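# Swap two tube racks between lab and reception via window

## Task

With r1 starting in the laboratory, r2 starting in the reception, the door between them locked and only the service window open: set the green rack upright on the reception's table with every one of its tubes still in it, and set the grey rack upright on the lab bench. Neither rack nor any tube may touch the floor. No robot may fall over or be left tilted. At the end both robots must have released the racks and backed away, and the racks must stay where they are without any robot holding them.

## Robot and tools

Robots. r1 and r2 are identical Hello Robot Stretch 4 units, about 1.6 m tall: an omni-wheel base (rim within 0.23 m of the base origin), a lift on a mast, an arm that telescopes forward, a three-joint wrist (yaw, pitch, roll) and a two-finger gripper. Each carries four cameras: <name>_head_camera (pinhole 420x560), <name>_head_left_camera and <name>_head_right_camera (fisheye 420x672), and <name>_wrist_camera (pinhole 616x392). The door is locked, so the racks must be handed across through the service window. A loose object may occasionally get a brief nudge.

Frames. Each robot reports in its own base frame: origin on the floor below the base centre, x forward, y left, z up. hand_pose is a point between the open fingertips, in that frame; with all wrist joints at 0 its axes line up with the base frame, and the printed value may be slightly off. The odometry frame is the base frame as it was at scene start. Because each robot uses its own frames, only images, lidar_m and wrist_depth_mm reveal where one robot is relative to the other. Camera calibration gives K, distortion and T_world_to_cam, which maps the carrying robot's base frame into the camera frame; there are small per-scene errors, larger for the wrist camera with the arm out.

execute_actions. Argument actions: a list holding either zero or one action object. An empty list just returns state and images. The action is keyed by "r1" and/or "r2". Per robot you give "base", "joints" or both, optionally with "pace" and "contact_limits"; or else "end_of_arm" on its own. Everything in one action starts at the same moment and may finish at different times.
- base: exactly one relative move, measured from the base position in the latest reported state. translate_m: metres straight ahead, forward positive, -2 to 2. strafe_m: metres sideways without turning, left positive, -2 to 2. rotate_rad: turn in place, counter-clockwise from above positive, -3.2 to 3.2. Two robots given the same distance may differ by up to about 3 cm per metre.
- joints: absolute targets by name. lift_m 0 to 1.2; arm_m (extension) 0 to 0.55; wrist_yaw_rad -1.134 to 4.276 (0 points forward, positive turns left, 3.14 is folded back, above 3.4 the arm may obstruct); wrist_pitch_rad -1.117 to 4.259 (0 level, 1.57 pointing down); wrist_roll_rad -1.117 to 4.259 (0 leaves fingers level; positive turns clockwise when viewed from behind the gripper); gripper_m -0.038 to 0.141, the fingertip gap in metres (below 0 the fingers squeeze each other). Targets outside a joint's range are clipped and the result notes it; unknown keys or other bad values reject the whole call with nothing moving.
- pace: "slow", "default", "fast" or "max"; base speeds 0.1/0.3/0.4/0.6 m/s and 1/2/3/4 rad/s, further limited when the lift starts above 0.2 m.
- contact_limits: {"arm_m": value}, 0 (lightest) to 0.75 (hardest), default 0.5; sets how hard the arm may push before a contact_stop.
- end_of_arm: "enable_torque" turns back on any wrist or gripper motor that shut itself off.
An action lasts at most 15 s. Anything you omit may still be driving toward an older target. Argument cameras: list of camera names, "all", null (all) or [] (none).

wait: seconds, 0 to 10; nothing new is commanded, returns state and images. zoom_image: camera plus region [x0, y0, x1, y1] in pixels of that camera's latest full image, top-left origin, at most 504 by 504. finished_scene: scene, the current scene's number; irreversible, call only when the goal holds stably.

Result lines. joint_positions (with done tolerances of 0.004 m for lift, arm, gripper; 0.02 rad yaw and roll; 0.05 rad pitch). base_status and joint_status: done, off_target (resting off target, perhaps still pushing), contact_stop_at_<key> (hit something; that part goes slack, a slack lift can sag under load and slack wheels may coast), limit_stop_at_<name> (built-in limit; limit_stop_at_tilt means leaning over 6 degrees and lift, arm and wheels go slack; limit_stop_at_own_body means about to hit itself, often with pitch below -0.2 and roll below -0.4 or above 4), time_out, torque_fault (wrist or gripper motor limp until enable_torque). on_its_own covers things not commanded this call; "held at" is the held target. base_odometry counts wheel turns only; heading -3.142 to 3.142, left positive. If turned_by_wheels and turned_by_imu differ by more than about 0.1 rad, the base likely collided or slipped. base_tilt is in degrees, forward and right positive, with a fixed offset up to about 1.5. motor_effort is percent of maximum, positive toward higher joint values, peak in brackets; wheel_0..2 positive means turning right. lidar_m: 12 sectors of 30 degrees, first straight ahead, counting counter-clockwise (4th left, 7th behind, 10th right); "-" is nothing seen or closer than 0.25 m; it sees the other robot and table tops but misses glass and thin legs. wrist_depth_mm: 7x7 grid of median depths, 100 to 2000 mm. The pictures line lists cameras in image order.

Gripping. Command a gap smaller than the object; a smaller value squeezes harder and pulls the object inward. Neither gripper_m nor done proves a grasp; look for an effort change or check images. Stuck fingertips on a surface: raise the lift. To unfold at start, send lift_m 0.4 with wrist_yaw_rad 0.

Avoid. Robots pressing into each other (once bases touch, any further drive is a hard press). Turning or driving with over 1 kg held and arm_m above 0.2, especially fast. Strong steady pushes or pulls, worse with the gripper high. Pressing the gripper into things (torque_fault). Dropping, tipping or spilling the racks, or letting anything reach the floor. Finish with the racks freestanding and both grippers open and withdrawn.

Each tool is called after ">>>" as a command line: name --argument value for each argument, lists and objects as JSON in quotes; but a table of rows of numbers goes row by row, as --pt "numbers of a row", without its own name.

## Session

>>> execute_actions --actions '[]'

Scene clock: 0.00 s.
r1.base_odometry: x=+0.000 y=+0.000 heading=+0.000 (m, m, rad; r1's odometry frame)
r1.turned_by_wheels: +0.000 (rad since the last result)
r1.turned_by_imu: +0.000 (rad since the last result)
r1.base_tilt: forward=+0.4 right=-0.3 (deg)
r1.lidar_m: 1.14 1.05 0.99 1.22 1.25 1.25 1.50 2.81 1.39 0.92 1.19 1.58
r1.base_status: not commanded
r1.joint_positions: lift_m=+0.153 arm_m=-0.002 wrist_yaw_rad=+3.243 wrist_pitch_rad=-0.005 wrist_roll_rad=+0.016 gripper_m=+0.057
r1.joint_status: not commanded
r1.motor_effort: lift_m=+21 arm_m=-1 wrist_yaw_rad=+1 wrist_pitch_rad=-3 wrist_roll_rad=-1 gripper_m=-1 wheel_0=+0 wheel_1=+0 wheel_2=+1 (%)
r1.hand_pose: x=-0.1270 y=+0.0577 z=+0.3327 quat_wxyz=(-0.051, +0.002, +0.008, +0.999) (m; r1's base frame)
r1.wrist_depth_mm: - - 133 - 1661 1308 1160 / - - 130 - 1708 1336 1160 / - - 132 212 1708 1366 1160 / - 122 138 - 1756 1397 1182 / 187 1708 - - 1708 1397 1160 / 192 1098 205 1098 215 1078 1042 / 193 759 809 134 809 741 778
r2.base_odometry: x=+0.000 y=+0.000 heading=+0.000 (m, m, rad; r2's odometry frame)
r2.turned_by_wheels: +0.000 (rad since the last result)
r2.turned_by_imu: +0.000 (rad since the last result)
r2.base_tilt: forward=+0.5 right=+0.1 (deg)
r2.lidar_m: 1.04 1.12 1.04 0.99 1.09 1.23 3.67 1.09 1.33 3.26 1.53 1.09
r2.base_status: not commanded
r2.joint_positions: lift_m=+0.219 arm_m=+0.001 wrist_yaw_rad=+3.196 wrist_pitch_rad=-0.003 wrist_roll_rad=+0.006 gripper_m=+0.057
r2.joint_status: not commanded
r2.motor_effort: lift_m=+21 arm_m=-1 wrist_yaw_rad=-2 wrist_pitch_rad=-8 wrist_roll_rad=-1 gripper_m=-3 wheel_0=+0 wheel_1=+1 wheel_2=+0 (%)
r2.hand_pose: x=-0.1213 y=+0.0717 z=+0.3977 quat_wxyz=(-0.027, +0.001, +0.003, +1.000) (m; r2's base frame)
r2.wrist_depth_mm: - - 137 - - - - / - - 134 - - - 1863 / - - 131 243 - - 1537 / - 113 135 - - - 1661 / 182 1098 - - - - 1708 / 194 1464 204 1661 207 1618 1499 / 193 946 960 153 1025 917 1042
pictures: r1_head_camera, r1_head_left_camera, r1_head_right_camera, r1_wrist_camera, r2_head_camera, r2_head_left_camera, r2_head_right_camera, r2_wrist_camera
camera_calibration (this result's frames):
r1_wrist_camera: T_world_to_cam=[[-0.153429, 0.987869, -0.0239586, -0.0531943], [0.0516275, -0.0161988, -0.998535, 0.38715], [-0.98681, -0.154441, -0.0485158, 0.130372], [0, 0, 0, 1]] pos_world=[0.100503, 0.0789552, 0.391634]
r2_wrist_camera: T_world_to_cam=[[-0.0918465, 0.99576, 0.00516703, -0.0747492], [-0.032985, 0.00214375, -0.999454, 0.455458], [-0.995227, -0.0919667, 0.0326482, 0.0940894], [0, 0, 0, 1]] pos_world=[0.101798, 0.0821089, 0.452524]
Images, in order (width x height): r1_head_camera 420x560, r1_head_left_camera 420x672, r1_head_right_camera 420x672, r1_wrist_camera 616x392, r2_head_camera 420x560, r2_head_left_camera 420x672, r2_head_right_camera 420x672, r2_wrist_camera 616x392.

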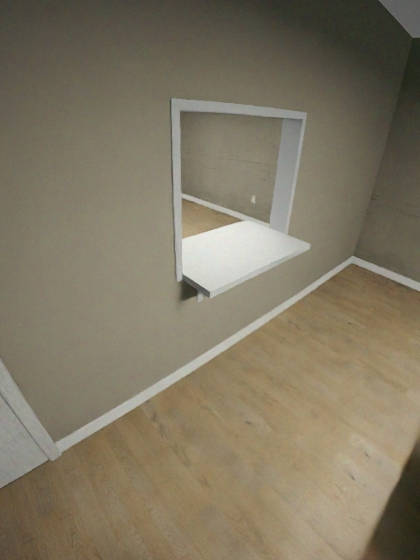

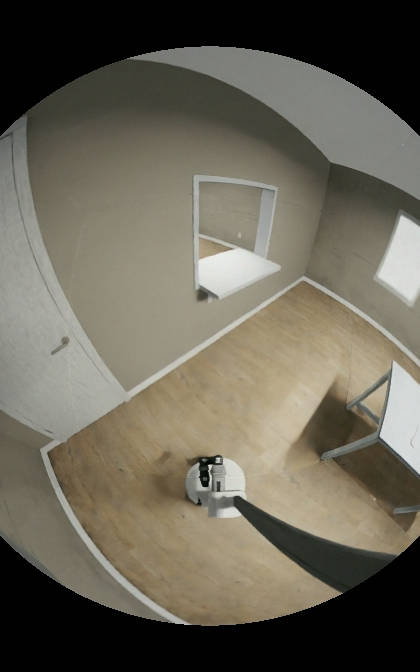

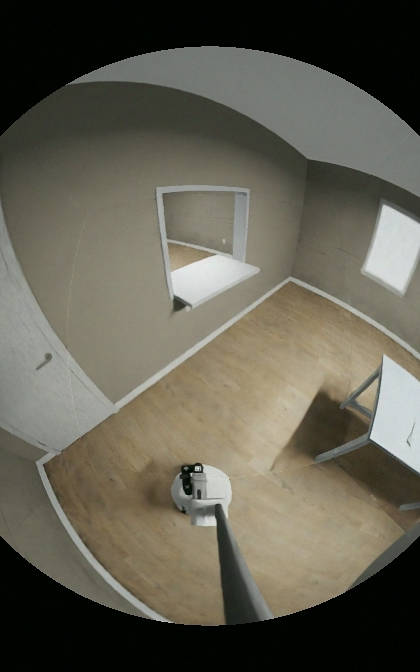

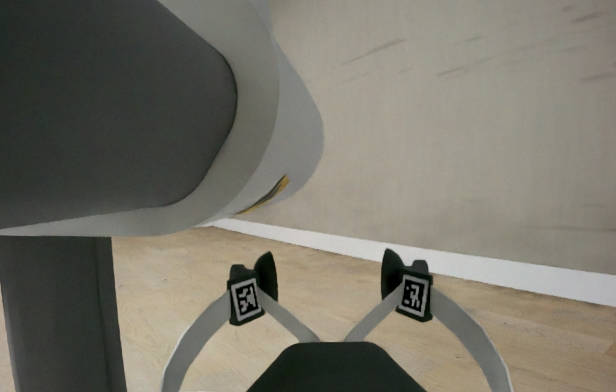

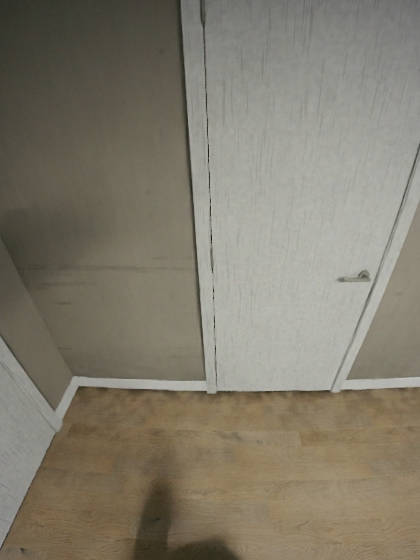

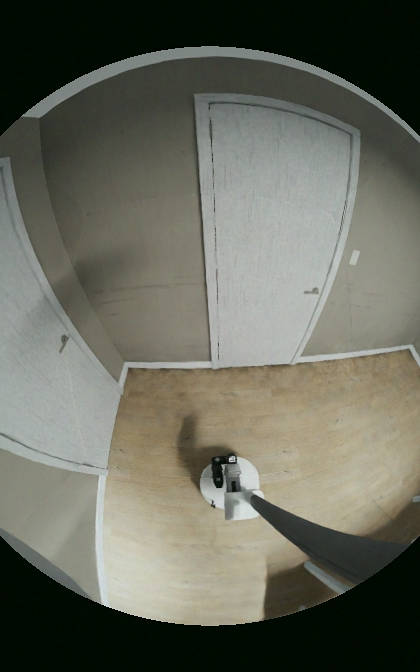

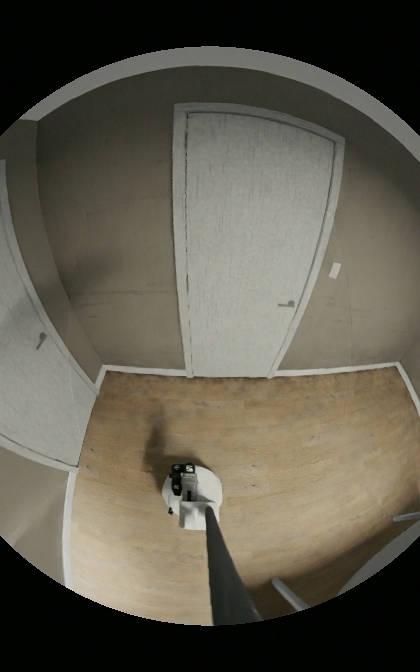

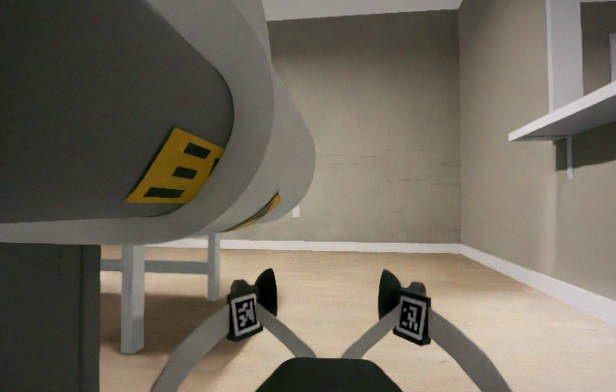

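>>> execute_actions --actions '[{"r1":{"base":{"rotate_rad":-0.81},"pace":"max"},"r2":{"base":{"rotate_rad":3.13},"pace":"max"}}]' --cameras '["r1_head_right_camera","r2_head_left_camera"]'

Scene clock: 2.30 s.
r1.base_odometry: x=+0.000 y=+0.000 heading=-0.810 (m, m, rad; r1's odometry frame)
r1.turned_by_wheels: -0.810 (rad since the last result)
r1.turned_by_imu: -0.830 (rad since the last result)
r1.base_tilt: forward=+0.5 right=-0.2 (deg)
r1.lidar_m: 3.43 1.19 1.08 1.02 1.03 1.32 1.25 1.30 1.84 3.24 1.02 0.90
r1.base_status: done
r1.joint_positions: lift_m=+0.153 arm_m=-0.002 wrist_yaw_rad=+3.243 wrist_pitch_rad=-0.005 wrist_roll_rad=+0.016 gripper_m=+0.057
r1.joint_status: not commanded
r1.motor_effort: lift_m=+21(21) arm_m=-1(1) wrist_yaw_rad=+1(0) wrist_pitch_rad=-5(5) wrist_roll_rad=-1(1) gripper_m=+0(2) wheel_0=+1(12) wheel_1=-1(13) wheel_2=-2(10) (%)
r1.hand_pose: x=-0.1270 y=+0.0577 z=+0.3327 quat_wxyz=(-0.051, +0.002, +0.008, +0.999) (m; r1's base frame)
r1.wrist_depth_mm: - - 133 1397 1336 1281 1281 / - - 130 1397 1366 1281 1281 / - - 132 211 1366 1336 1308 / - 122 137 1397 1366 1366 1308 / 187 1499 1464 1464 1397 1336 1308 / 191 1098 206 1098 215 1098 1042 / 193 759 820 133 809 750 788
r2.base_odometry: x=+0.000 y=+0.000 heading=+3.130 (m, m, rad; r2's odometry frame)
r2.turned_by_wheels: +3.130 (rad since the last result)
r2.turned_by_imu: +3.111 (rad since the last result)
r2.base_tilt: forward=+0.5 right=+0.0 (deg)
r2.lidar_m: 3.62 1.04 1.26 3.24 1.58 1.10 1.05 1.13 1.04 0.99 1.06 1.26
r2.base_status: done
r2.joint_positions: lift_m=+0.219 arm_m=+0.001 wrist_yaw_rad=+3.195 wrist_pitch_rad=-0.003 wrist_roll_rad=+0.006 gripper_m=+0.057
r2.joint_status: not commanded
r2.motor_effort: lift_m=+21(21) arm_m=-1(1) wrist_yaw_rad=-1(0) wrist_pitch_rad=-7(8) wrist_roll_rad=+0(1) gripper_m=-2(3) wheel_0=-1(12) wheel_1=+0(12) wheel_2=+1(14) (%)
r2.hand_pose: x=-0.1212 y=+0.0718 z=+0.3977 quat_wxyz=(-0.027, +0.001, +0.003, +1.000) (m; r2's base frame)
r2.wrist_depth_mm: - - 137 1205 1182 1160 1118 / - - 134 1205 1182 1138 1118 / - - 130 243 1182 1118 1118 / - 113 135 1182 1138 1118 1118 / 182 1255 1229 1182 1138 1118 1098 / 194 1229 204 1182 207 1118 1098 / 194 960 946 153 1025 904 1025
pictures: r1_head_right_camera, r2_head_left_camera
Images, in order (width x height): r1_head_right_camera 420x672, r2_head_left_camera 420x672.

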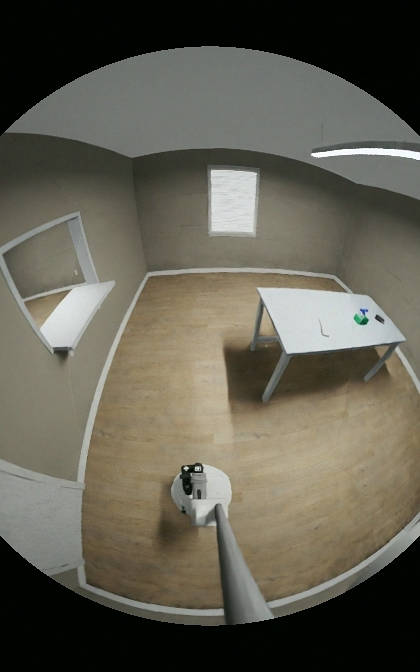

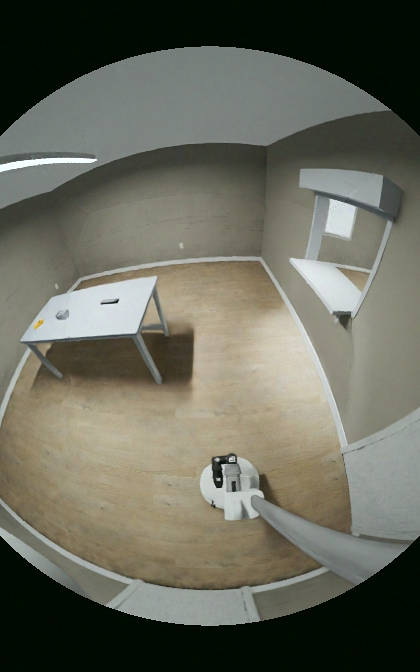

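>>> execute_actions --actions '[{"r1":{"base":{"strafe_m":-1.345},"joints":{"lift_m":0.77,"wrist_yaw_rad":0,"gripper_m":0.141,"arm_m":0.1,"wrist_roll_rad":0},"pace":"max"},"r2":{"base":{"strafe_m":1.57},"joints":{"lift_m":0.77,"wrist_yaw_rad":0,"gripper_m":0.141,"arm_m":0.25},"pace":"max"}}]' --cameras '["r1_head_camera","r1_wrist_camera","r2_head_camera","r2_wrist_camera"]'

Scene clock: 6.53 s.
r1.base_odometry: x=-0.974 y=-0.927 heading=-0.810 (m, m, rad; r1's odometry frame)
r1.turned_by_wheels: +0.000 (rad since the last result)
r1.turned_by_imu: +0.003 (rad since the last result)
r1.base_tilt: forward=+0.4 right=-0.3 (deg)
r1.lidar_m: 0.68 0.71 0.99 2.35 1.78 1.33 1.25 1.32 1.84 1.87 0.99 0.71
r1.base_status: done
r1.joint_positions: lift_m=+0.770 arm_m=+0.099 wrist_yaw_rad=+0.000 wrist_pitch_rad=-0.005 wrist_roll_rad=+0.000 gripper_m=+0.141
r1.joint_status: all done
r1.motor_effort: lift_m=+22(25) arm_m=+4(5) wrist_yaw_rad=-1(11) wrist_pitch_rad=-5(6) wrist_roll_rad=-2(0) gripper_m=+0(2) wheel_0=+1(16) wheel_1=+1(19) wheel_2=+1(3) (%)
r1.hand_pose: x=+0.5587 y=-0.0874 z=+0.9497 quat_wxyz=(+1.000, +0.000, -0.003, +0.000) (m; r1's base frame)
r1.wrist_depth_mm: - - - - - - - / - - - - - - - / - - - - - - - / - - - - - - - / - - - - - - - / 707 661 615 634 609 569 627 / 512 488 512 145 500 477 488
r2.base_odometry: x=-0.018 y=-1.570 heading=+3.130 (m, m, rad; r2's odometry frame)
r2.turned_by_wheels: +0.000 (rad since the last result)
r2.turned_by_imu: -0.004 (rad since the last result)
r2.base_tilt: forward=+0.8 right=+0.0 (deg)
r2.lidar_m: 0.84 0.92 1.76 1.64 1.59 1.15 1.07 1.15 1.56 2.60 1.27 0.92
r2.base_status: done
r2.joint_positions: lift_m=+0.770 arm_m=+0.249 wrist_yaw_rad=+0.000 wrist_pitch_rad=-0.003 wrist_roll_rad=+0.006 gripper_m=+0.141
r2.joint_status: all done
r2.motor_effort: lift_m=+25(28) arm_m=+5(6) wrist_yaw_rad=-1(14) wrist_pitch_rad=-8(8) wrist_roll_rad=-1(1) gripper_m=-1(3) wheel_0=+1(12) wheel_1=-2(16) wheel_2=+1(1) (%)
r2.hand_pose: x=+0.7085 y=-0.0874 z=+0.9487 quat_wxyz=(+1.000, +0.003, -0.001, +0.000) (m; r2's base frame)
r2.wrist_depth_mm: - - - - - - - / - - - - - - - / - - - - - - - / - - - - - - - / - - - - - - - / - 647 213 750 831 198 750 / 525 500 535 144 539 504 530
pictures: r1_head_camera, r1_wrist_camera, r2_head_camera, r2_wrist_camera
camera_calibration (this result's frames):
r1_wrist_camera: T_world_to_cam=[[0.0523586, -0.99859, -0.00878782, -0.0928786], [-0.0496448, 0.00618621, -0.998748, 1.02415], [0.997394, 0.0527293, -0.0492509, -0.275204], [0, 0, 0, 1]] pos_world=[0.330194, -0.0845719, 1.0085]
r2_wrist_camera: T_world_to_cam=[[0.0379774, -0.999265, 0.00516814, -0.109303], [0.0328639, -0.0039201, -0.999452, 0.986753], [0.998738, 0.0381265, 0.0326909, -0.514159], [0, 0, 0, 1]] pos_world=[0.485233, -0.0857517, 1.00359]
Images, in order (width x height): r1_head_camera 420x560, r1_wrist_camera 616x392, r2_head_camera 420x560, r2_wrist_camera 616x392.

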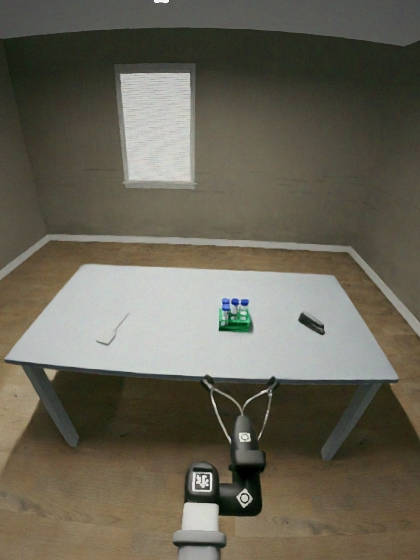

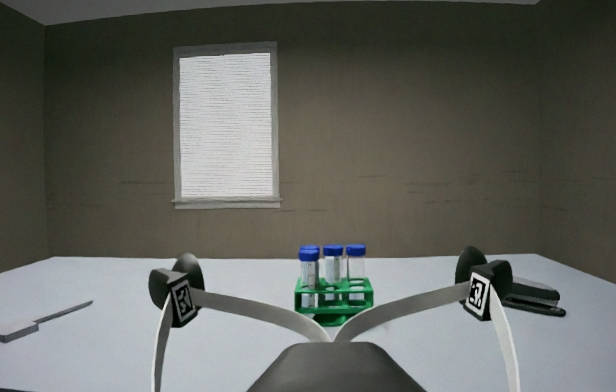

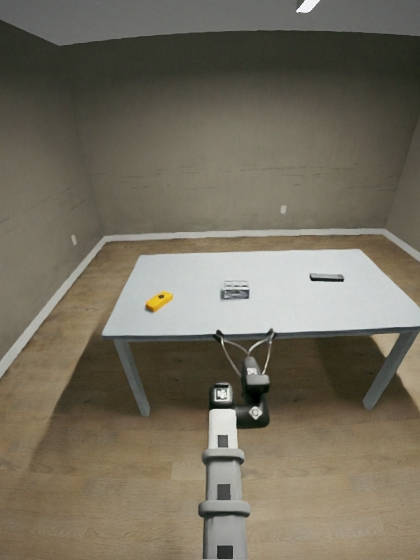

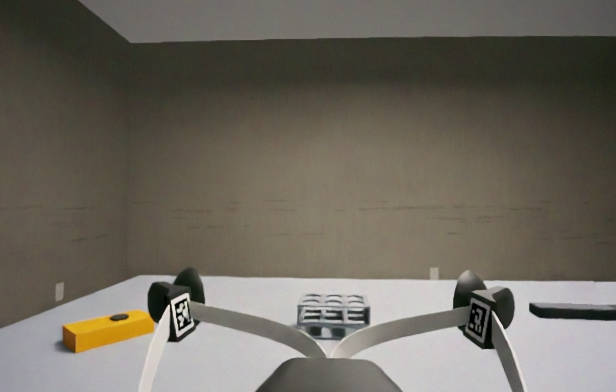

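>>> execute_actions --actions '[{"r1":{"base":{"translate_m":0.15},"joints":{"lift_m":0.75,"wrist_pitch_rad":0.4,"arm_m":0.27},"pace":"fast"},"r2":{"base":{"translate_m":0.2},"joints":{"lift_m":0.75,"wrist_pitch_rad":0.4,"arm_m":0.39},"pace":"fast"}}]' --cameras '["r1_wrist_camera","r2_wrist_camera"]'

Scene clock: 8.50 s.
r1.base_odometry: x=-0.871 y=-1.036 heading=-0.809 (m, m, rad; r1's odometry frame)
r1.turned_by_wheels: +0.001 (rad since the last result)
r1.turned_by_imu: +0.001 (rad since the last result)
r1.base_tilt: forward=+0.3 right=-0.3 (deg)
r1.lidar_m: 0.55 0.57 0.80 2.38 2.01 1.49 1.40 1.48 1.96 1.87 0.79 0.56
r1.base_status: done
r1.joint_positions: lift_m=+0.750 arm_m=+0.269 wrist_yaw_rad=+0.000 wrist_pitch_rad=+0.402 wrist_roll_rad=+0.000 gripper_m=+0.141
r1.joint_status: all done
r1.motor_effort: lift_m=+19(20) arm_m=+4(4) wrist_yaw_rad=+0(2) wrist_pitch_rad=-3(5) wrist_roll_rad=-2(1) gripper_m=+2(1) wheel_0=+3(9) wheel_1=+4(9) wheel_2=+2(11) (%)
r1.hand_pose: x=+0.7057 y=-0.0873 z=+0.8155 quat_wxyz=(+0.980, +0.000, +0.200, +0.000) (m; r1's base frame)
r1.wrist_depth_mm: - - - - - - - / - - - - - - - / 691 668 640 340 569 609 603 / 462 455 449 332 347 430 421 / 349 347 347 325 324 329 325 / 278 270 259 277 257 246 264 / 239 233 236 145 232 226 -
r2.base_odometry: x=-0.218 y=-1.568 heading=+3.130 (m, m, rad; r2's odometry frame)
r2.turned_by_wheels: +0.000 (rad since the last result)
r2.turned_by_imu: +0.001 (rad since the last result)
r2.base_tilt: forward=+0.5 right=+0.0 (deg)
r2.lidar_m: 0.65 0.69 1.73 1.66 1.74 1.36 1.29 1.33 1.84 2.61 0.98 0.69
r2.base_status: done
r2.joint_positions: lift_m=+0.750 arm_m=+0.389 wrist_yaw_rad=+0.000 wrist_pitch_rad=+0.402 wrist_roll_rad=+0.006 gripper_m=+0.141
r2.joint_status: all done
r2.motor_effort: lift_m=+17(23) arm_m=+5(6) wrist_yaw_rad=-4(1) wrist_pitch_rad=-6(7) wrist_roll_rad=-1(3) gripper_m=+0(2) wheel_0=+1(9) wheel_1=+3(9) wheel_2=+1(11) (%)
r2.hand_pose: x=+0.8255 y=-0.0874 z=+0.8157 quat_wxyz=(+0.980, +0.003, +0.200, +0.000) (m; r2's base frame)
r2.wrist_depth_mm: - - - - - - - / - - - - - - - / - 831 809 798 788 778 768 / 512 504 500 364 430 492 488 / 368 364 366 334 332 357 353 / 287 274 213 285 282 198 279 / 235 226 235 144 232 224 229
pictures: r1_wrist_camera, r2_wrist_camera
camera_calibration (this result's frames):
r1_wrist_camera: T_world_to_cam=[[0.0448227, -0.99858, -0.0287885, -0.0800678], [-0.441168, 0.00606921, -0.897404, 1.0911], [0.896304, 0.0529247, -0.44027, -0.0382221], [0, 0, 0, 1]] pos_world=[0.519206, -0.0845533, 0.960023]
r2_wrist_camera: T_world_to_cam=[[0.0370812, -0.99926, -0.010173, -0.099772], [-0.363342, -0.00399845, -0.931647, 1.12174], [0.930918, 0.0382428, -0.363221, -0.247714], [0, 0, 0, 1]] pos_world=[0.641875, -0.0857398, 0.954074]
Images, in order (width x height): r1_wrist_camera 616x392, r2_wrist_camera 616x392.

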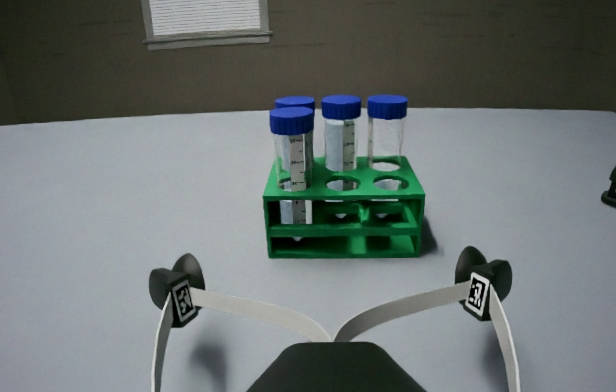

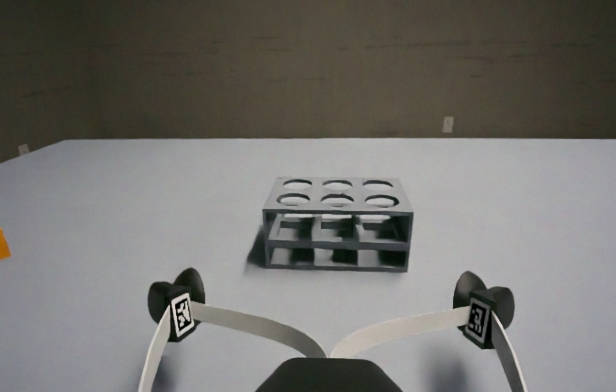

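>>> execute_actions --actions '[{"r1":{"base":{"strafe_m":-0.011},"joints":{"arm_m":0.387,"lift_m":0.737}},"r2":{"base":{"strafe_m":-0.007},"joints":{"arm_m":0.518,"lift_m":0.737}}}]' --cameras '["r1_wrist_camera","r2_wrist_camera"]'

Scene clock: 10.10 s.
r1.base_odometry: x=-0.879 y=-1.043 heading=-0.809 (m, m, rad; r1's odometry frame)
r1.turned_by_wheels: +0.000 (rad since the last result)
r1.turned_by_imu: +0.001 (rad since the last result)
r1.base_tilt: forward=+0.4 right=-0.2 (deg)
r1.lidar_m: 0.54 0.57 0.79 2.40 2.04 1.48 1.40 1.49 1.95 1.86 0.81 0.57
r1.base_status: done
r1.joint_positions: lift_m=+0.737 arm_m=+0.386 wrist_yaw_rad=+0.000 wrist_pitch_rad=+0.402 wrist_roll_rad=+0.000 gripper_m=+0.141
r1.joint_status: all done
r1.motor_effort: lift_m=+18(18) arm_m=+5(6) wrist_yaw_rad=+0(1) wrist_pitch_rad=-5(5) wrist_roll_rad=-2(2) gripper_m=+0(2) wheel_0=+4(12) wheel_1=-3(9) wheel_2=+0(2) (%)
r1.hand_pose: x=+0.8226 y=-0.0874 z=+0.8025 quat_wxyz=(+0.980, +0.000, +0.200, +0.000) (m; r1's base frame)
r1.wrist_depth_mm: - - - - - - - / - - - - - - - / 654 621 554 216 228 559 564 / 436 424 392 233 404 399 394 / 327 325 225 224 222 304 303 / 260 251 209 217 222 206 246 / 223 217 220 145 216 210 -
r2.base_odometry: x=-0.218 y=-1.561 heading=+3.130 (m, m, rad; r2's odometry frame)
r2.turned_by_wheels: +0.000 (rad since the last result)
r2.turned_by_imu: +0.000 (rad since the last result)
r2.base_tilt: forward=+0.6 right=+0.1 (deg)
r2.lidar_m: 0.66 0.70 1.76 1.66 1.75 1.36 1.28 1.36 1.82 2.58 0.97 0.70
r2.base_status: done
r2.joint_positions: lift_m=+0.737 arm_m=+0.517 wrist_yaw_rad=+0.000 wrist_pitch_rad=+0.402 wrist_roll_rad=+0.006 gripper_m=+0.141
r2.joint_status: all done
r2.motor_effort: lift_m=+16(15) arm_m=+6(6) wrist_yaw_rad=-3(1) wrist_pitch_rad=-6(6) wrist_roll_rad=+0(2) gripper_m=+0(0) wheel_0=+1(9) wheel_1=-3(9) wheel_2=+0(0) (%)
r2.hand_pose: x=+0.9535 y=-0.0874 z=+0.8028 quat_wxyz=(+0.980, +0.003, +0.200, -0.001) (m; r2's base frame)
r2.wrist_depth_mm: - - - - - - - / - - - - - - - / - - - - - - - / 477 473 469 459 459 459 452 / 342 342 322 263 241 332 330 / 266 255 191 220 189 191 260 / 218 211 211 144 204 207 213
pictures: r1_wrist_camera, r2_wrist_camera
camera_calibration (this result's frames):
r1_wrist_camera: T_world_to_cam=[[0.0446235, -0.998589, -0.0287923, -0.0855667], [-0.441246, 0.00615593, -0.897365, 1.13108], [0.896276, 0.052748, -0.440348, -0.14863], [0, 0, 0, 1]] pos_world=[0.636118, -0.0845689, 0.947083]
r2_wrist_camera: T_world_to_cam=[[0.0369707, -0.999265, -0.0101761, -0.104569], [-0.363419, -0.00395851, -0.931617, 1.15621], [0.930892, 0.0381408, -0.363298, -0.371438], [0, 0, 0, 1]] pos_world=[0.769825, -0.0857487, 0.941142]
Images, in order (width x height): r1_wrist_camera 616x392, r2_wrist_camera 616x392.

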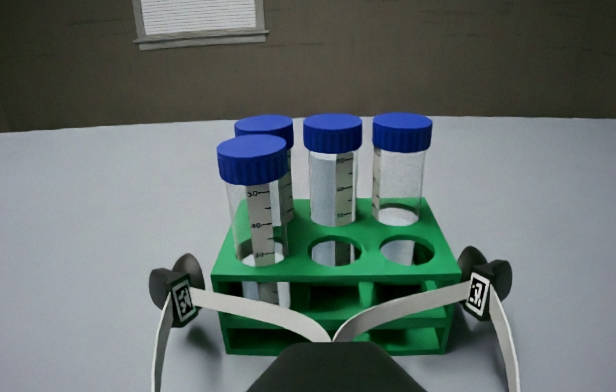

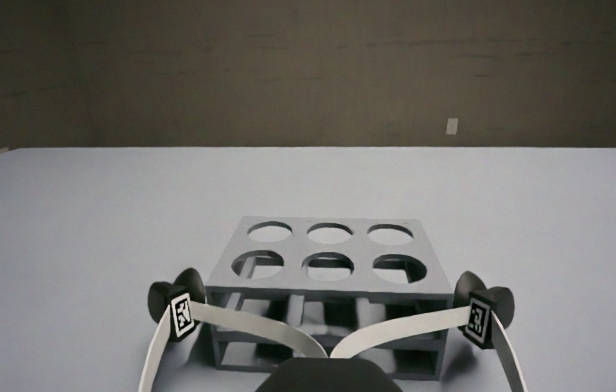

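>>> execute_actions --actions '[{"r1":{"joints":{"gripper_m":0.07}},"r2":{"joints":{"gripper_m":0.07}}}]' --cameras '["r1_wrist_camera","r2_wrist_camera"]'

>>> execute_actions --actions '[{"r1":{"base":{"strafe_m":1.56},"joints":{"arm_m":0.05,"lift_m":0.82},"pace":"fast"},"r2":{"base":{"strafe_m":-1.76},"joints":{"arm_m":0.05,"lift_m":0.82},"pace":"fast"}}]'

Scene clock: 12.10 s.
r1.base_odometry: x=-0.879 y=-1.043 heading=-0.809 (m, m, rad; r1's odometry frame)
r1.turned_by_wheels: +0.000 (rad since the last result)
r1.turned_by_imu: +0.001 (rad since the last result)
r1.base_tilt: forward=+0.4 right=-0.3 (deg)
r1.lidar_m: 0.54 0.57 0.79 2.39 2.03 1.45 1.41 1.48 1.97 1.86 0.81 0.55
r1.base_status: not commanded
r1.joint_positions: lift_m=+0.737 arm_m=+0.386 wrist_yaw_rad=+0.000 wrist_pitch_rad=+0.406 wrist_roll_rad=+0.000 gripper_m=+0.070
r1.joint_status: all done
r1.motor_effort: lift_m=+19(19) arm_m=+5(4) wrist_yaw_rad=+0(3) wrist_pitch_rad=-14(13) wrist_roll_rad=-2(2) gripper_m=-18(15) wheel_0=+4(4) wheel_1=-3(3) wheel_2=+0(0) (%)
r1.hand_pose: x=+0.8222 y=-0.0875 z=+0.8015 quat_wxyz=(+0.980, +0.000, +0.201, +0.000) (m; r1's base frame)
r1.wrist_depth_mm: - - - - - - - / - - - - - - - / 627 603 201 208 216 544 544 / 424 418 366 219 394 387 382 / 320 319 211 213 210 300 297 / 256 237 190 201 195 178 249 / 219 213 207 131 169 206 -
r2.base_odometry: x=-0.218 y=-1.561 heading=+3.130 (m, m, rad; r2's odometry frame)
r2.turned_by_wheels: +0.000 (rad since the last result)
r2.turned_by_imu: +0.001 (rad since the last result)
r2.base_tilt: forward=+0.5 right=+0.1 (deg)
r2.lidar_m: 0.65 0.68 1.74 1.67 1.72 1.35 1.30 1.34 1.83 2.59 1.01 0.71
r2.base_status: not commanded
r2.joint_positions: lift_m=+0.737 arm_m=+0.517 wrist_yaw_rad=+0.000 wrist_pitch_rad=+0.403 wrist_roll_rad=+0.006 gripper_m=+0.070
r2.joint_status: all done
r2.motor_effort: lift_m=+16(16) arm_m=+5(6) wrist_yaw_rad=+0(2) wrist_pitch_rad=-10(10) wrist_roll_rad=+0(1) gripper_m=-23(20) wheel_0=+1(1) wheel_1=-3(3) wheel_2=+0(0) (%)
r2.hand_pose: x=+0.9533 y=-0.0874 z=+0.8024 quat_wxyz=(+0.980, +0.003, +0.200, -0.001) (m; r2's base frame)
r2.wrist_depth_mm: - - - - - - - / - - - - - - - / - - - - - - - / 469 469 462 462 455 449 445 / 338 338 306 237 219 330 327 / 266 254 183 217 206 175 257 / 217 202 195 182 180 200 198
pictures: r1_wrist_camera, r2_wrist_camera
camera_calibration (this result's frames):
r1_wrist_camera: T_world_to_cam=[[0.0442003, -0.998604, -0.0289347, -0.0852028], [-0.444373, 0.00628763, -0.89582, 1.13135], [0.894751, 0.0524533, -0.443475, -0.144954], [0, 0, 0, 1]] pos_world=[0.636205, -0.084594, 0.946735]
r2_wrist_camera: T_world_to_cam=[[0.0367916, -0.999271, -0.0102206, -0.104406], [-0.364548, -0.0038979, -0.931177, 1.15658], [0.930458, 0.0379853, -0.364425, -0.370111], [0, 0, 0, 1]] pos_world=[0.769842, -0.0857624, 0.941036]
Images, in order (width x height): r1_wrist_camera 616x392, r2_wrist_camera 616x392.

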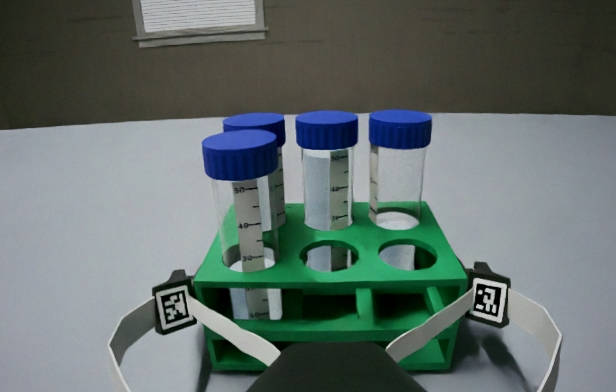

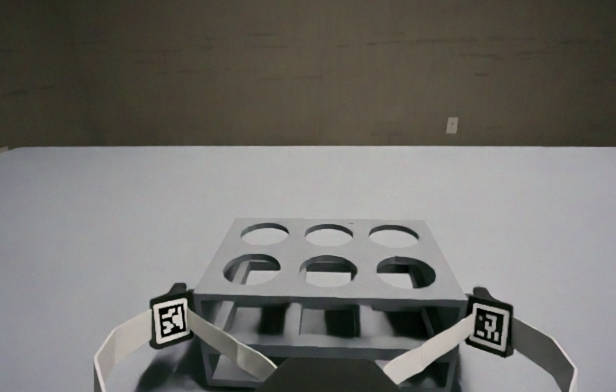

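Scene clock: 17.73 s.
r1.base_odometry: x=+0.250 y=+0.033 heading=-0.809 (m, m, rad; r1's odometry frame)
r1.turned_by_wheels: +0.000 (rad since the last result)
r1.turned_by_imu: -0.002 (rad since the last result)
r1.base_tilt: forward=+0.4 right=-0.3 (deg)
r1.lidar_m: 0.45 0.89 0.85 0.83 0.84 1.19 1.40 1.48 2.05 2.25 0.94 0.49
r1.base_status: done
r1.joint_positions: lift_m=+0.820 arm_m=+0.051 wrist_yaw_rad=+0.000 wrist_pitch_rad=+0.406 wrist_roll_rad=+0.000 gripper_m=+0.070
r1.joint_status: all done
r1.motor_effort: lift_m=+24(25) arm_m=-4(5) wrist_yaw_rad=+0(1) wrist_pitch_rad=-17(16) wrist_roll_rad=-2(2) gripper_m=-20(19) wheel_0=-2(15) wheel_1=+2(14) wheel_2=+0(0) (%)
r1.hand_pose: x=+0.4867 y=-0.0874 z=+0.8840 quat_wxyz=(+0.979, +0.000, +0.202, +0.000) (m; r1's base frame)
r1.wrist_depth_mm: 1336 1921 - - - - - / 1205 1921 - - - - - / 1308 1921 201 208 211 - - / 1336 1863 - 219 - - - / 1308 1808 211 213 209 1756 1576 / 1281 1397 191 202 195 178 1255 / 1255 1229 1182 131 169 1182 -
r2.base_odometry: x=-0.198 y=+0.199 heading=+3.130 (m, m, rad; r2's odometry frame)
r2.turned_by_wheels: +0.000 (rad since the last result)
r2.turned_by_imu: +0.004 (rad since the last result)
r2.base_tilt: forward=+0.7 right=+0.1 (deg)
r2.lidar_m: 0.48 1.06 1.03 3.43 1.85 1.33 1.25 1.14 0.86 0.82 0.88 0.99
r2.base_status: done
r2.joint_positions: lift_m=+0.820 arm_m=+0.051 wrist_yaw_rad=+0.000 wrist_pitch_rad=+0.404 wrist_roll_rad=+0.006 gripper_m=+0.070
r2.joint_status: all done
r2.motor_effort: lift_m=+25(28) arm_m=-5(6) wrist_yaw_rad=-3(4) wrist_pitch_rad=-12(12) wrist_roll_rad=-1(0) gripper_m=-22(22) wheel_0=+0(11) wheel_1=-1(13) wheel_2=+0(1) (%)
r2.hand_pose: x=+0.4871 y=-0.0874 z=+0.8845 quat_wxyz=(+0.980, +0.003, +0.201, -0.001) (m; r2's base frame)
r2.wrist_depth_mm: - - - - - 1808 1205 / - - - - - 1808 1255 / - - - - - 1808 904 / - - - - - 1808 1160 / 1863 1921 1708 238 218 1708 1182 / 1430 1430 183 216 206 175 1138 / 1229 1160 194 183 181 1160 1078
pictures: r1_head_camera, r1_head_left_camera, r1_head_right_camera, r1_wrist_camera, r2_head_camera, r2_head_left_camera, r2_head_right_camera, r2_wrist_camera
camera_calibration (this result's frames):
r1_wrist_camera: T_world_to_cam=[[0.0446235, -0.998587, -0.0288658, -0.0681501], [-0.444806, 0.00601211, -0.895607, 1.05614], [0.894515, 0.0528048, -0.443909, 0.192277], [0, 0, 0, 1]] pos_world=[0.300826, -0.0845565, 1.02928]
r2_wrist_camera: T_world_to_cam=[[0.0368484, -0.999268, -0.0102419, -0.086406], [-0.365085, -0.00392081, -0.930966, 1.06308], [0.930245, 0.0380438, -0.364963, 0.0941692], [0, 0, 0, 1]] pos_world=[0.303698, -0.0857573, 1.02317]
Images, in order (width x height): r1_head_camera 420x560, r1_head_left_camera 420x672, r1_head_right_camera 420x672, r1_wrist_camera 616x392, r2_head_camera 420x560, r2_head_left_camera 420x672, r2_head_right_camera 420x672, r2_wrist_camera 616x392.

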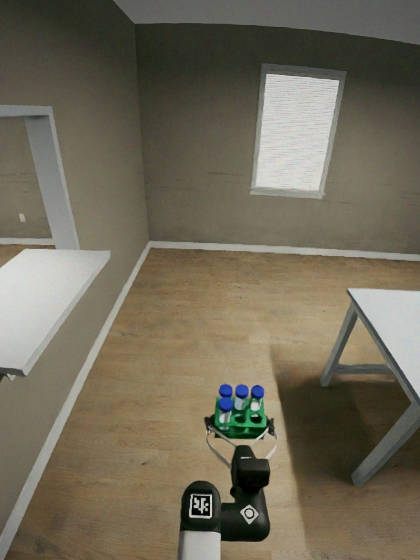

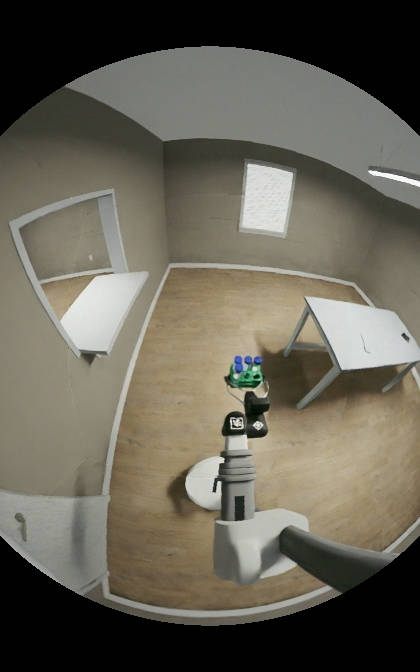

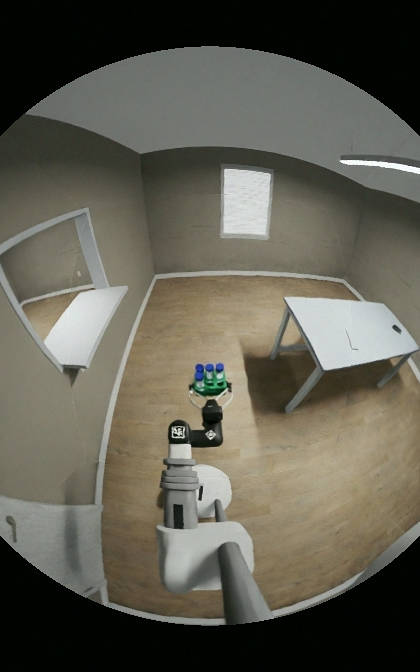

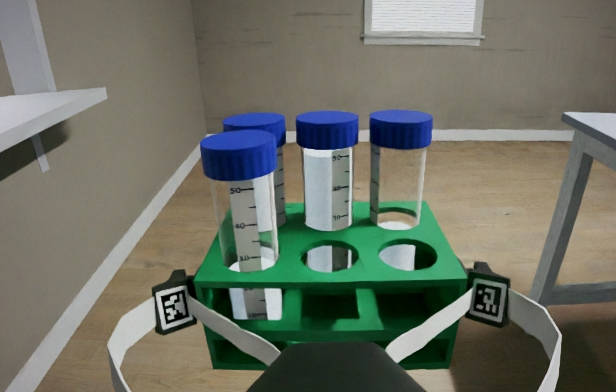

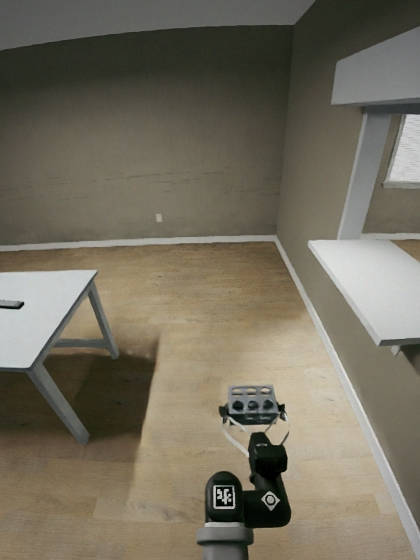

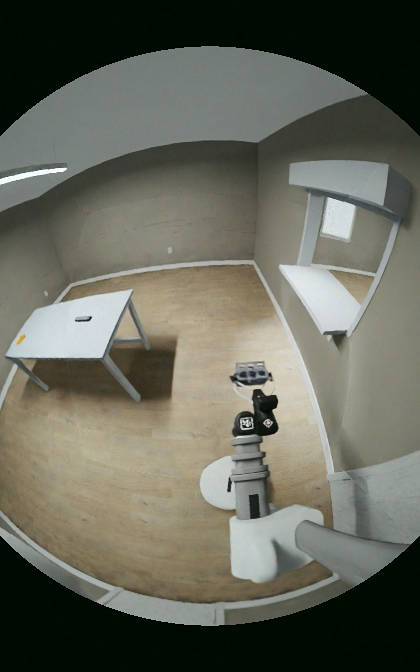

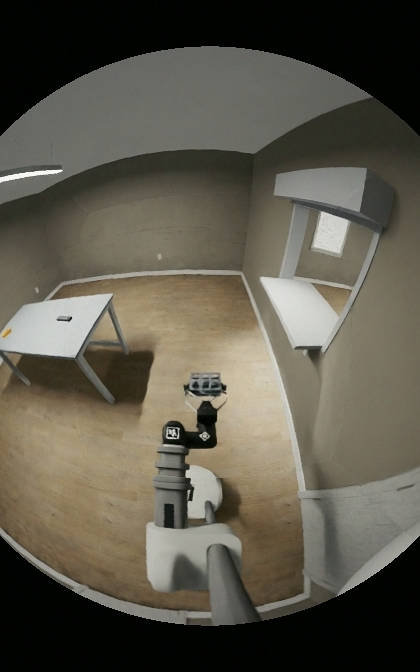

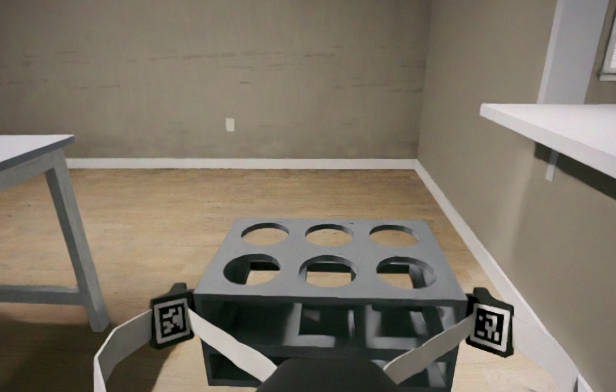

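>>> execute_actions --actions '[{"r1":{"base":{"translate_m":1.11},"joints":{"lift_m":0.88},"pace":"fast"},"r2":{"base":{"translate_m":1.05},"joints":{"lift_m":0.88},"pace":"fast"}}]' --cameras '[]'

>>> execute_actions --actions '[{"r1":{"base":{"rotate_rad":1.53},"joints":{"arm_m":0.22},"pace":"slow"},"r2":{"base":{"rotate_rad":-1.58},"joints":{"arm_m":0.22},"pace":"slow"}}]' --cameras '["r1_wrist_camera","r1_head_camera","r2_head_camera","r2_wrist_camera"]'

Scene clock: 22.13 s.
r1.base_odometry: x=+1.017 y=-0.770 heading=-0.809 (m, m, rad; r1's odometry frame)
r1.turned_by_wheels: +0.001 (rad since the last result)
r1.turned_by_imu: +0.000 (rad since the last result)
r1.base_tilt: forward=+0.3 right=-0.3 (deg)
r1.lidar_m: 0.45 1.21 0.65 0.60 0.64 1.20 2.53 2.66 0.77 0.74 0.80 0.52
r1.base_status: done
r1.joint_positions: lift_m=+0.880 arm_m=+0.051 wrist_yaw_rad=+0.000 wrist_pitch_rad=+0.406 wrist_roll_rad=+0.000 gripper_m=+0.070
r1.joint_status: all done
r1.motor_effort: lift_m=+24(25) arm_m=-4(4) wrist_yaw_rad=-1(0) wrist_pitch_rad=-15(16) wrist_roll_rad=-1(1) gripper_m=-21(19) wheel_0=+3(9) wheel_1=+2(10) wheel_2=+1(14) (%)
r1.hand_pose: x=+0.4867 y=-0.0874 z=+0.9441 quat_wxyz=(+0.979, +0.000, +0.202, +0.000) (m; r1's base frame)
r1.wrist_depth_mm: 1366 1756 1808 1808 1756 1756 1756 / 1281 1921 1921 1921 1863 1863 1863 / 1308 1983 201 209 211 1983 1983 / 1308 1921 - 219 - - - / 1308 1808 211 213 210 1863 1756 / 1281 1430 191 201 194 179 1430 / 1308 1308 1255 131 169 1255 -
r2.base_odometry: x=-1.248 y=+0.211 heading=+3.131 (m, m, rad; r2's odometry frame)
r2.turned_by_wheels: +0.001 (rad since the last result)
r2.turned_by_imu: +0.004 (rad since the last result)
r2.base_tilt: forward=+0.7 right=-0.1 (deg)
r2.lidar_m: 0.43 2.49 0.78 0.75 0.80 2.40 2.29 1.19 0.63 0.59 0.61 1.22
r2.base_status: done
r2.joint_positions: lift_m=+0.880 arm_m=+0.051 wrist_yaw_rad=+0.000 wrist_pitch_rad=+0.404 wrist_roll_rad=+0.006 gripper_m=+0.070
r2.joint_status: all done
r2.motor_effort: lift_m=+25(28) arm_m=-5(5) wrist_yaw_rad=+0(4) wrist_pitch_rad=-11(11) wrist_roll_rad=-1(0) gripper_m=-22(21) wheel_0=+2(7) wheel_1=+3(7) wheel_2=+2(12) (%)
r2.hand_pose: x=+0.4871 y=-0.0874 z=+0.9445 quat_wxyz=(+0.980, +0.003, +0.200, -0.001) (m; r2's base frame)
r2.wrist_depth_mm: 1983 1921 1921 1863 1863 1808 1160 / - - - - - 1808 1160 / - - - - - 1863 1182 / - - - - - 1808 1182 / - - 1863 237 218 1756 1182 / 1618 1576 183 218 207 175 1118 / 1336 1229 193 182 180 1229 1060
pictures: none
No camera images: the call's "cameras" was empty. Leave "cameras" out to get every camera's image.

Scene clock: 25.13 s.
r1.base_odometry: x=+1.017 y=-0.770 heading=+0.720 (m, m, rad; r1's odometry frame)
r1.turned_by_wheels: +1.529 (rad since the last result)
r1.turned_by_imu: +1.567 (rad since the last result)
r1.base_tilt: forward=+0.4 right=-0.4 (deg)
r1.lidar_m: 0.60 0.65 1.18 2.51 2.60 0.77 0.73 0.80 2.28 2.18 1.21 0.66
r1.base_status: done
r1.joint_positions: lift_m=+0.880 arm_m=+0.219 wrist_yaw_rad=+0.000 wrist_pitch_rad=+0.406 wrist_roll_rad=+0.000 gripper_m=+0.070
r1.joint_status: all done
r1.motor_effort: lift_m=+24(24) arm_m=+5(6) wrist_yaw_rad=+0(1) wrist_pitch_rad=-15(15) wrist_roll_rad=-1(1) gripper_m=-18(19) wheel_0=-4(9) wheel_1=-4(9) wheel_2=-4(9) (%)
r1.hand_pose: x=+0.6552 y=-0.0873 z=+0.9441 quat_wxyz=(+0.979, +0.000, +0.202, +0.000) (m; r1's base frame)
r1.wrist_depth_mm: - - - - - - - / - 788 - - - - 492 / - - 201 208 212 - 496 / 621 609 535 219 574 569 496 / 466 466 214 213 210 436 430 / 375 345 191 202 195 179 351 / 320 312 301 131 169 300 -
r2.base_odometry: x=-1.248 y=+0.211 heading=+1.552 (m, m, rad; r2's odometry frame)
r2.turned_by_wheels: -1.579 (rad since the last result)
r2.turned_by_imu: -1.568 (rad since the last result)
r2.base_tilt: forward=+0.6 right=+0.0 (deg)
r2.lidar_m: 0.60 0.63 1.18 2.37 2.48 0.77 0.73 0.77 2.44 2.33 1.21 0.65
r2.base_status: done
r2.joint_positions: lift_m=+0.880 arm_m=+0.219 wrist_yaw_rad=+0.000 wrist_pitch_rad=+0.404 wrist_roll_rad=+0.006 gripper_m=+0.070
r2.joint_status: all done
r2.motor_effort: lift_m=+25(26) arm_m=+5(6) wrist_yaw_rad=-1(2) wrist_pitch_rad=-11(12) wrist_roll_rad=-1(1) gripper_m=-22(23) wheel_0=+5(6) wheel_1=+4(9) wheel_2=+4(7) (%)
r2.hand_pose: x=+0.6552 y=-0.0875 z=+0.9445 quat_wxyz=(+0.980, +0.003, +0.200, -0.001) (m; r2's base frame)
r2.wrist_depth_mm: - - 1160 - - - 332 / - 866 - - - - 345 / - 741 - - - 488 366 / 691 683 676 676 668 484 389 / 500 496 449 238 218 445 421 / 389 373 183 217 206 175 449 / 319 297 193 182 180 294 306
pictures: r1_head_camera, r1_wrist_camera, r2_head_camera, r2_wrist_camera
camera_calibration (this result's frames):
r1_wrist_camera: T_world_to_cam=[[0.0447804, -0.99858, -0.028859, -0.0740014], [-0.444589, 0.00594901, -0.895715, 1.18482], [0.894615, 0.0529408, -0.443691, 0.0679992], [0, 0, 0, 1]] pos_world=[0.46924, -0.0845448, 1.0893]
r2_wrist_camera: T_world_to_cam=[[0.0367207, -0.999273, -0.0102326, -0.0919467], [-0.364953, -0.00387738, -0.931018, 1.18033], [0.930302, 0.0379221, -0.36483, -0.0404932], [0, 0, 0, 1]] pos_world=[0.471813, -0.0857677, 1.0832]
Images, in order (width x height): r1_head_camera 420x560, r1_wrist_camera 616x392, r2_head_camera 420x560, r2_wrist_camera 616x392.

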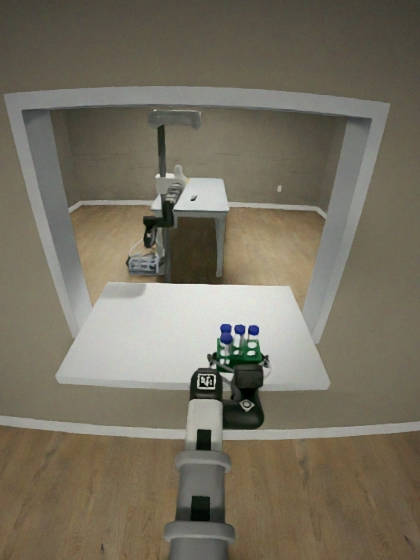

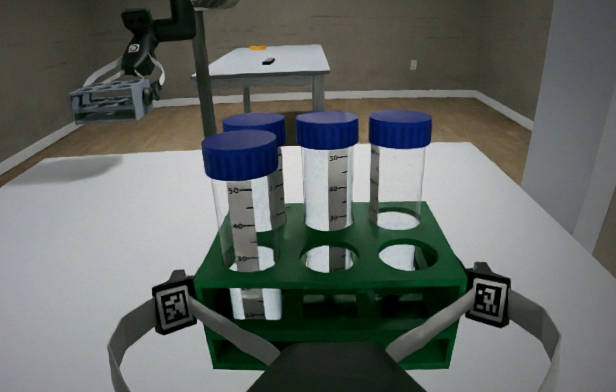

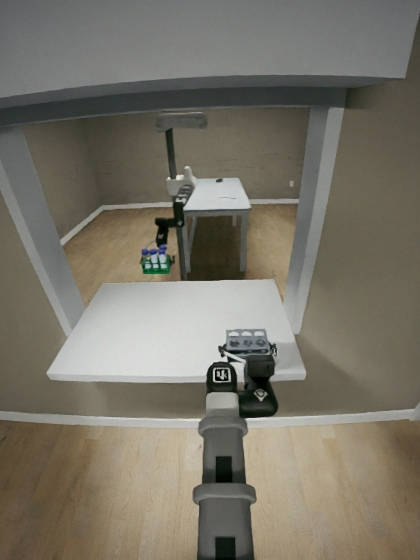

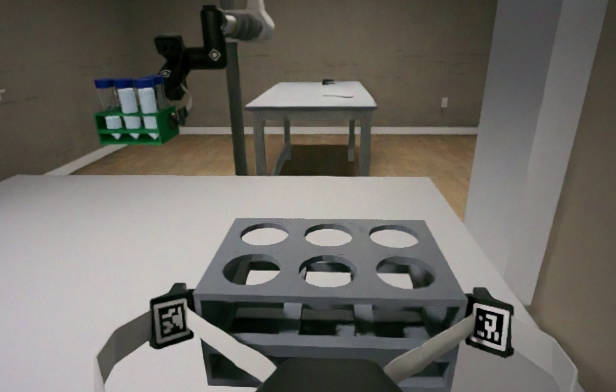

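>>> execute_actions --actions '[{"r1":{"joints":{"arm_m":0.46,"lift_m":0.802}},"r2":{"base":{"strafe_m":0.05},"joints":{"arm_m":0.46,"lift_m":0.803}}}]' --cameras '["r1_head_camera","r2_head_camera"]'

Scene clock: 27.13 s.
r1.base_odometry: x=+1.017 y=-0.770 heading=+0.720 (m, m, rad; r1's odometry frame)
r1.turned_by_wheels: +0.000 (rad since the last result)
r1.turned_by_imu: +0.001 (rad since the last result)
r1.base_tilt: forward=+0.4 right=-0.2 (deg)
r1.lidar_m: 0.59 0.64 1.18 2.52 2.61 0.79 0.72 0.77 2.29 2.19 1.21 0.64
r1.base_status: not commanded
r1.joint_positions: lift_m=+0.802 arm_m=+0.459 wrist_yaw_rad=+0.000 wrist_pitch_rad=+0.406 wrist_roll_rad=+0.000 gripper_m=+0.070
r1.joint_status: all done
r1.motor_effort: lift_m=+20(25) arm_m=+5(6) wrist_yaw_rad=+0(0) wrist_pitch_rad=-14(16) wrist_roll_rad=-2(1) gripper_m=-20(18) wheel_0=-4(4) wheel_1=-4(4) wheel_2=-4(4) (%)
r1.hand_pose: x=+0.8952 y=-0.0874 z=+0.8664 quat_wxyz=(+0.979, +0.000, +0.202, +0.000) (m; r1's base frame)
r1.wrist_depth_mm: 445 - - - - - - / 462 - - - - - - / - - 201 208 211 - - / 410 424 373 219 402 397 392 / 325 325 214 212 210 306 301 / 262 242 191 202 195 178 253 / 224 218 211 130 169 210 -
r2.base_odometry: x=-1.298 y=+0.212 heading=+1.552 (m, m, rad; r2's odometry frame)
r2.turned_by_wheels: +0.000 (rad since the last result)
r2.turned_by_imu: +0.000 (rad since the last result)
r2.base_tilt: forward=+0.7 right=+0.0 (deg)
r2.lidar_m: 0.59 0.61 1.19 2.30 2.45 0.79 0.74 0.79 2.47 2.36 1.19 0.61
r2.base_status: done
r2.joint_positions: lift_m=+0.803 arm_m=+0.459 wrist_yaw_rad=+0.000 wrist_pitch_rad=+0.403 wrist_roll_rad=+0.006 gripper_m=+0.070
r2.joint_status: all done
r2.motor_effort: lift_m=+16(24) arm_m=+5(6) wrist_yaw_rad=-4(1) wrist_pitch_rad=-11(12) wrist_roll_rad=-2(2) gripper_m=-22(22) wheel_0=-1(7) wheel_1=+2(11) wheel_2=+0(3) (%)
r2.hand_pose: x=+0.8953 y=-0.0874 z=+0.8683 quat_wxyz=(+0.980, +0.003, +0.200, -0.001) (m; r2's base frame)
r2.wrist_depth_mm: - 466 931 - - - - / 427 480 - - - - - / 433 - - - - - - / 433 480 473 469 469 462 - / 338 347 312 237 218 340 336 / 272 259 183 217 207 175 265 / 223 208 193 183 180 204 204
pictures: r1_head_camera, r2_head_camera
Images, in order (width x height): r1_head_camera 420x560, r2_head_camera 420x560.

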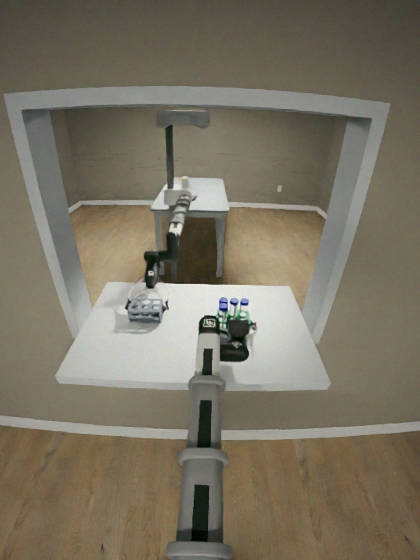

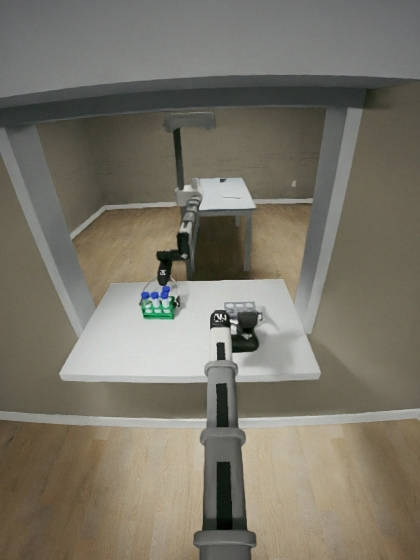

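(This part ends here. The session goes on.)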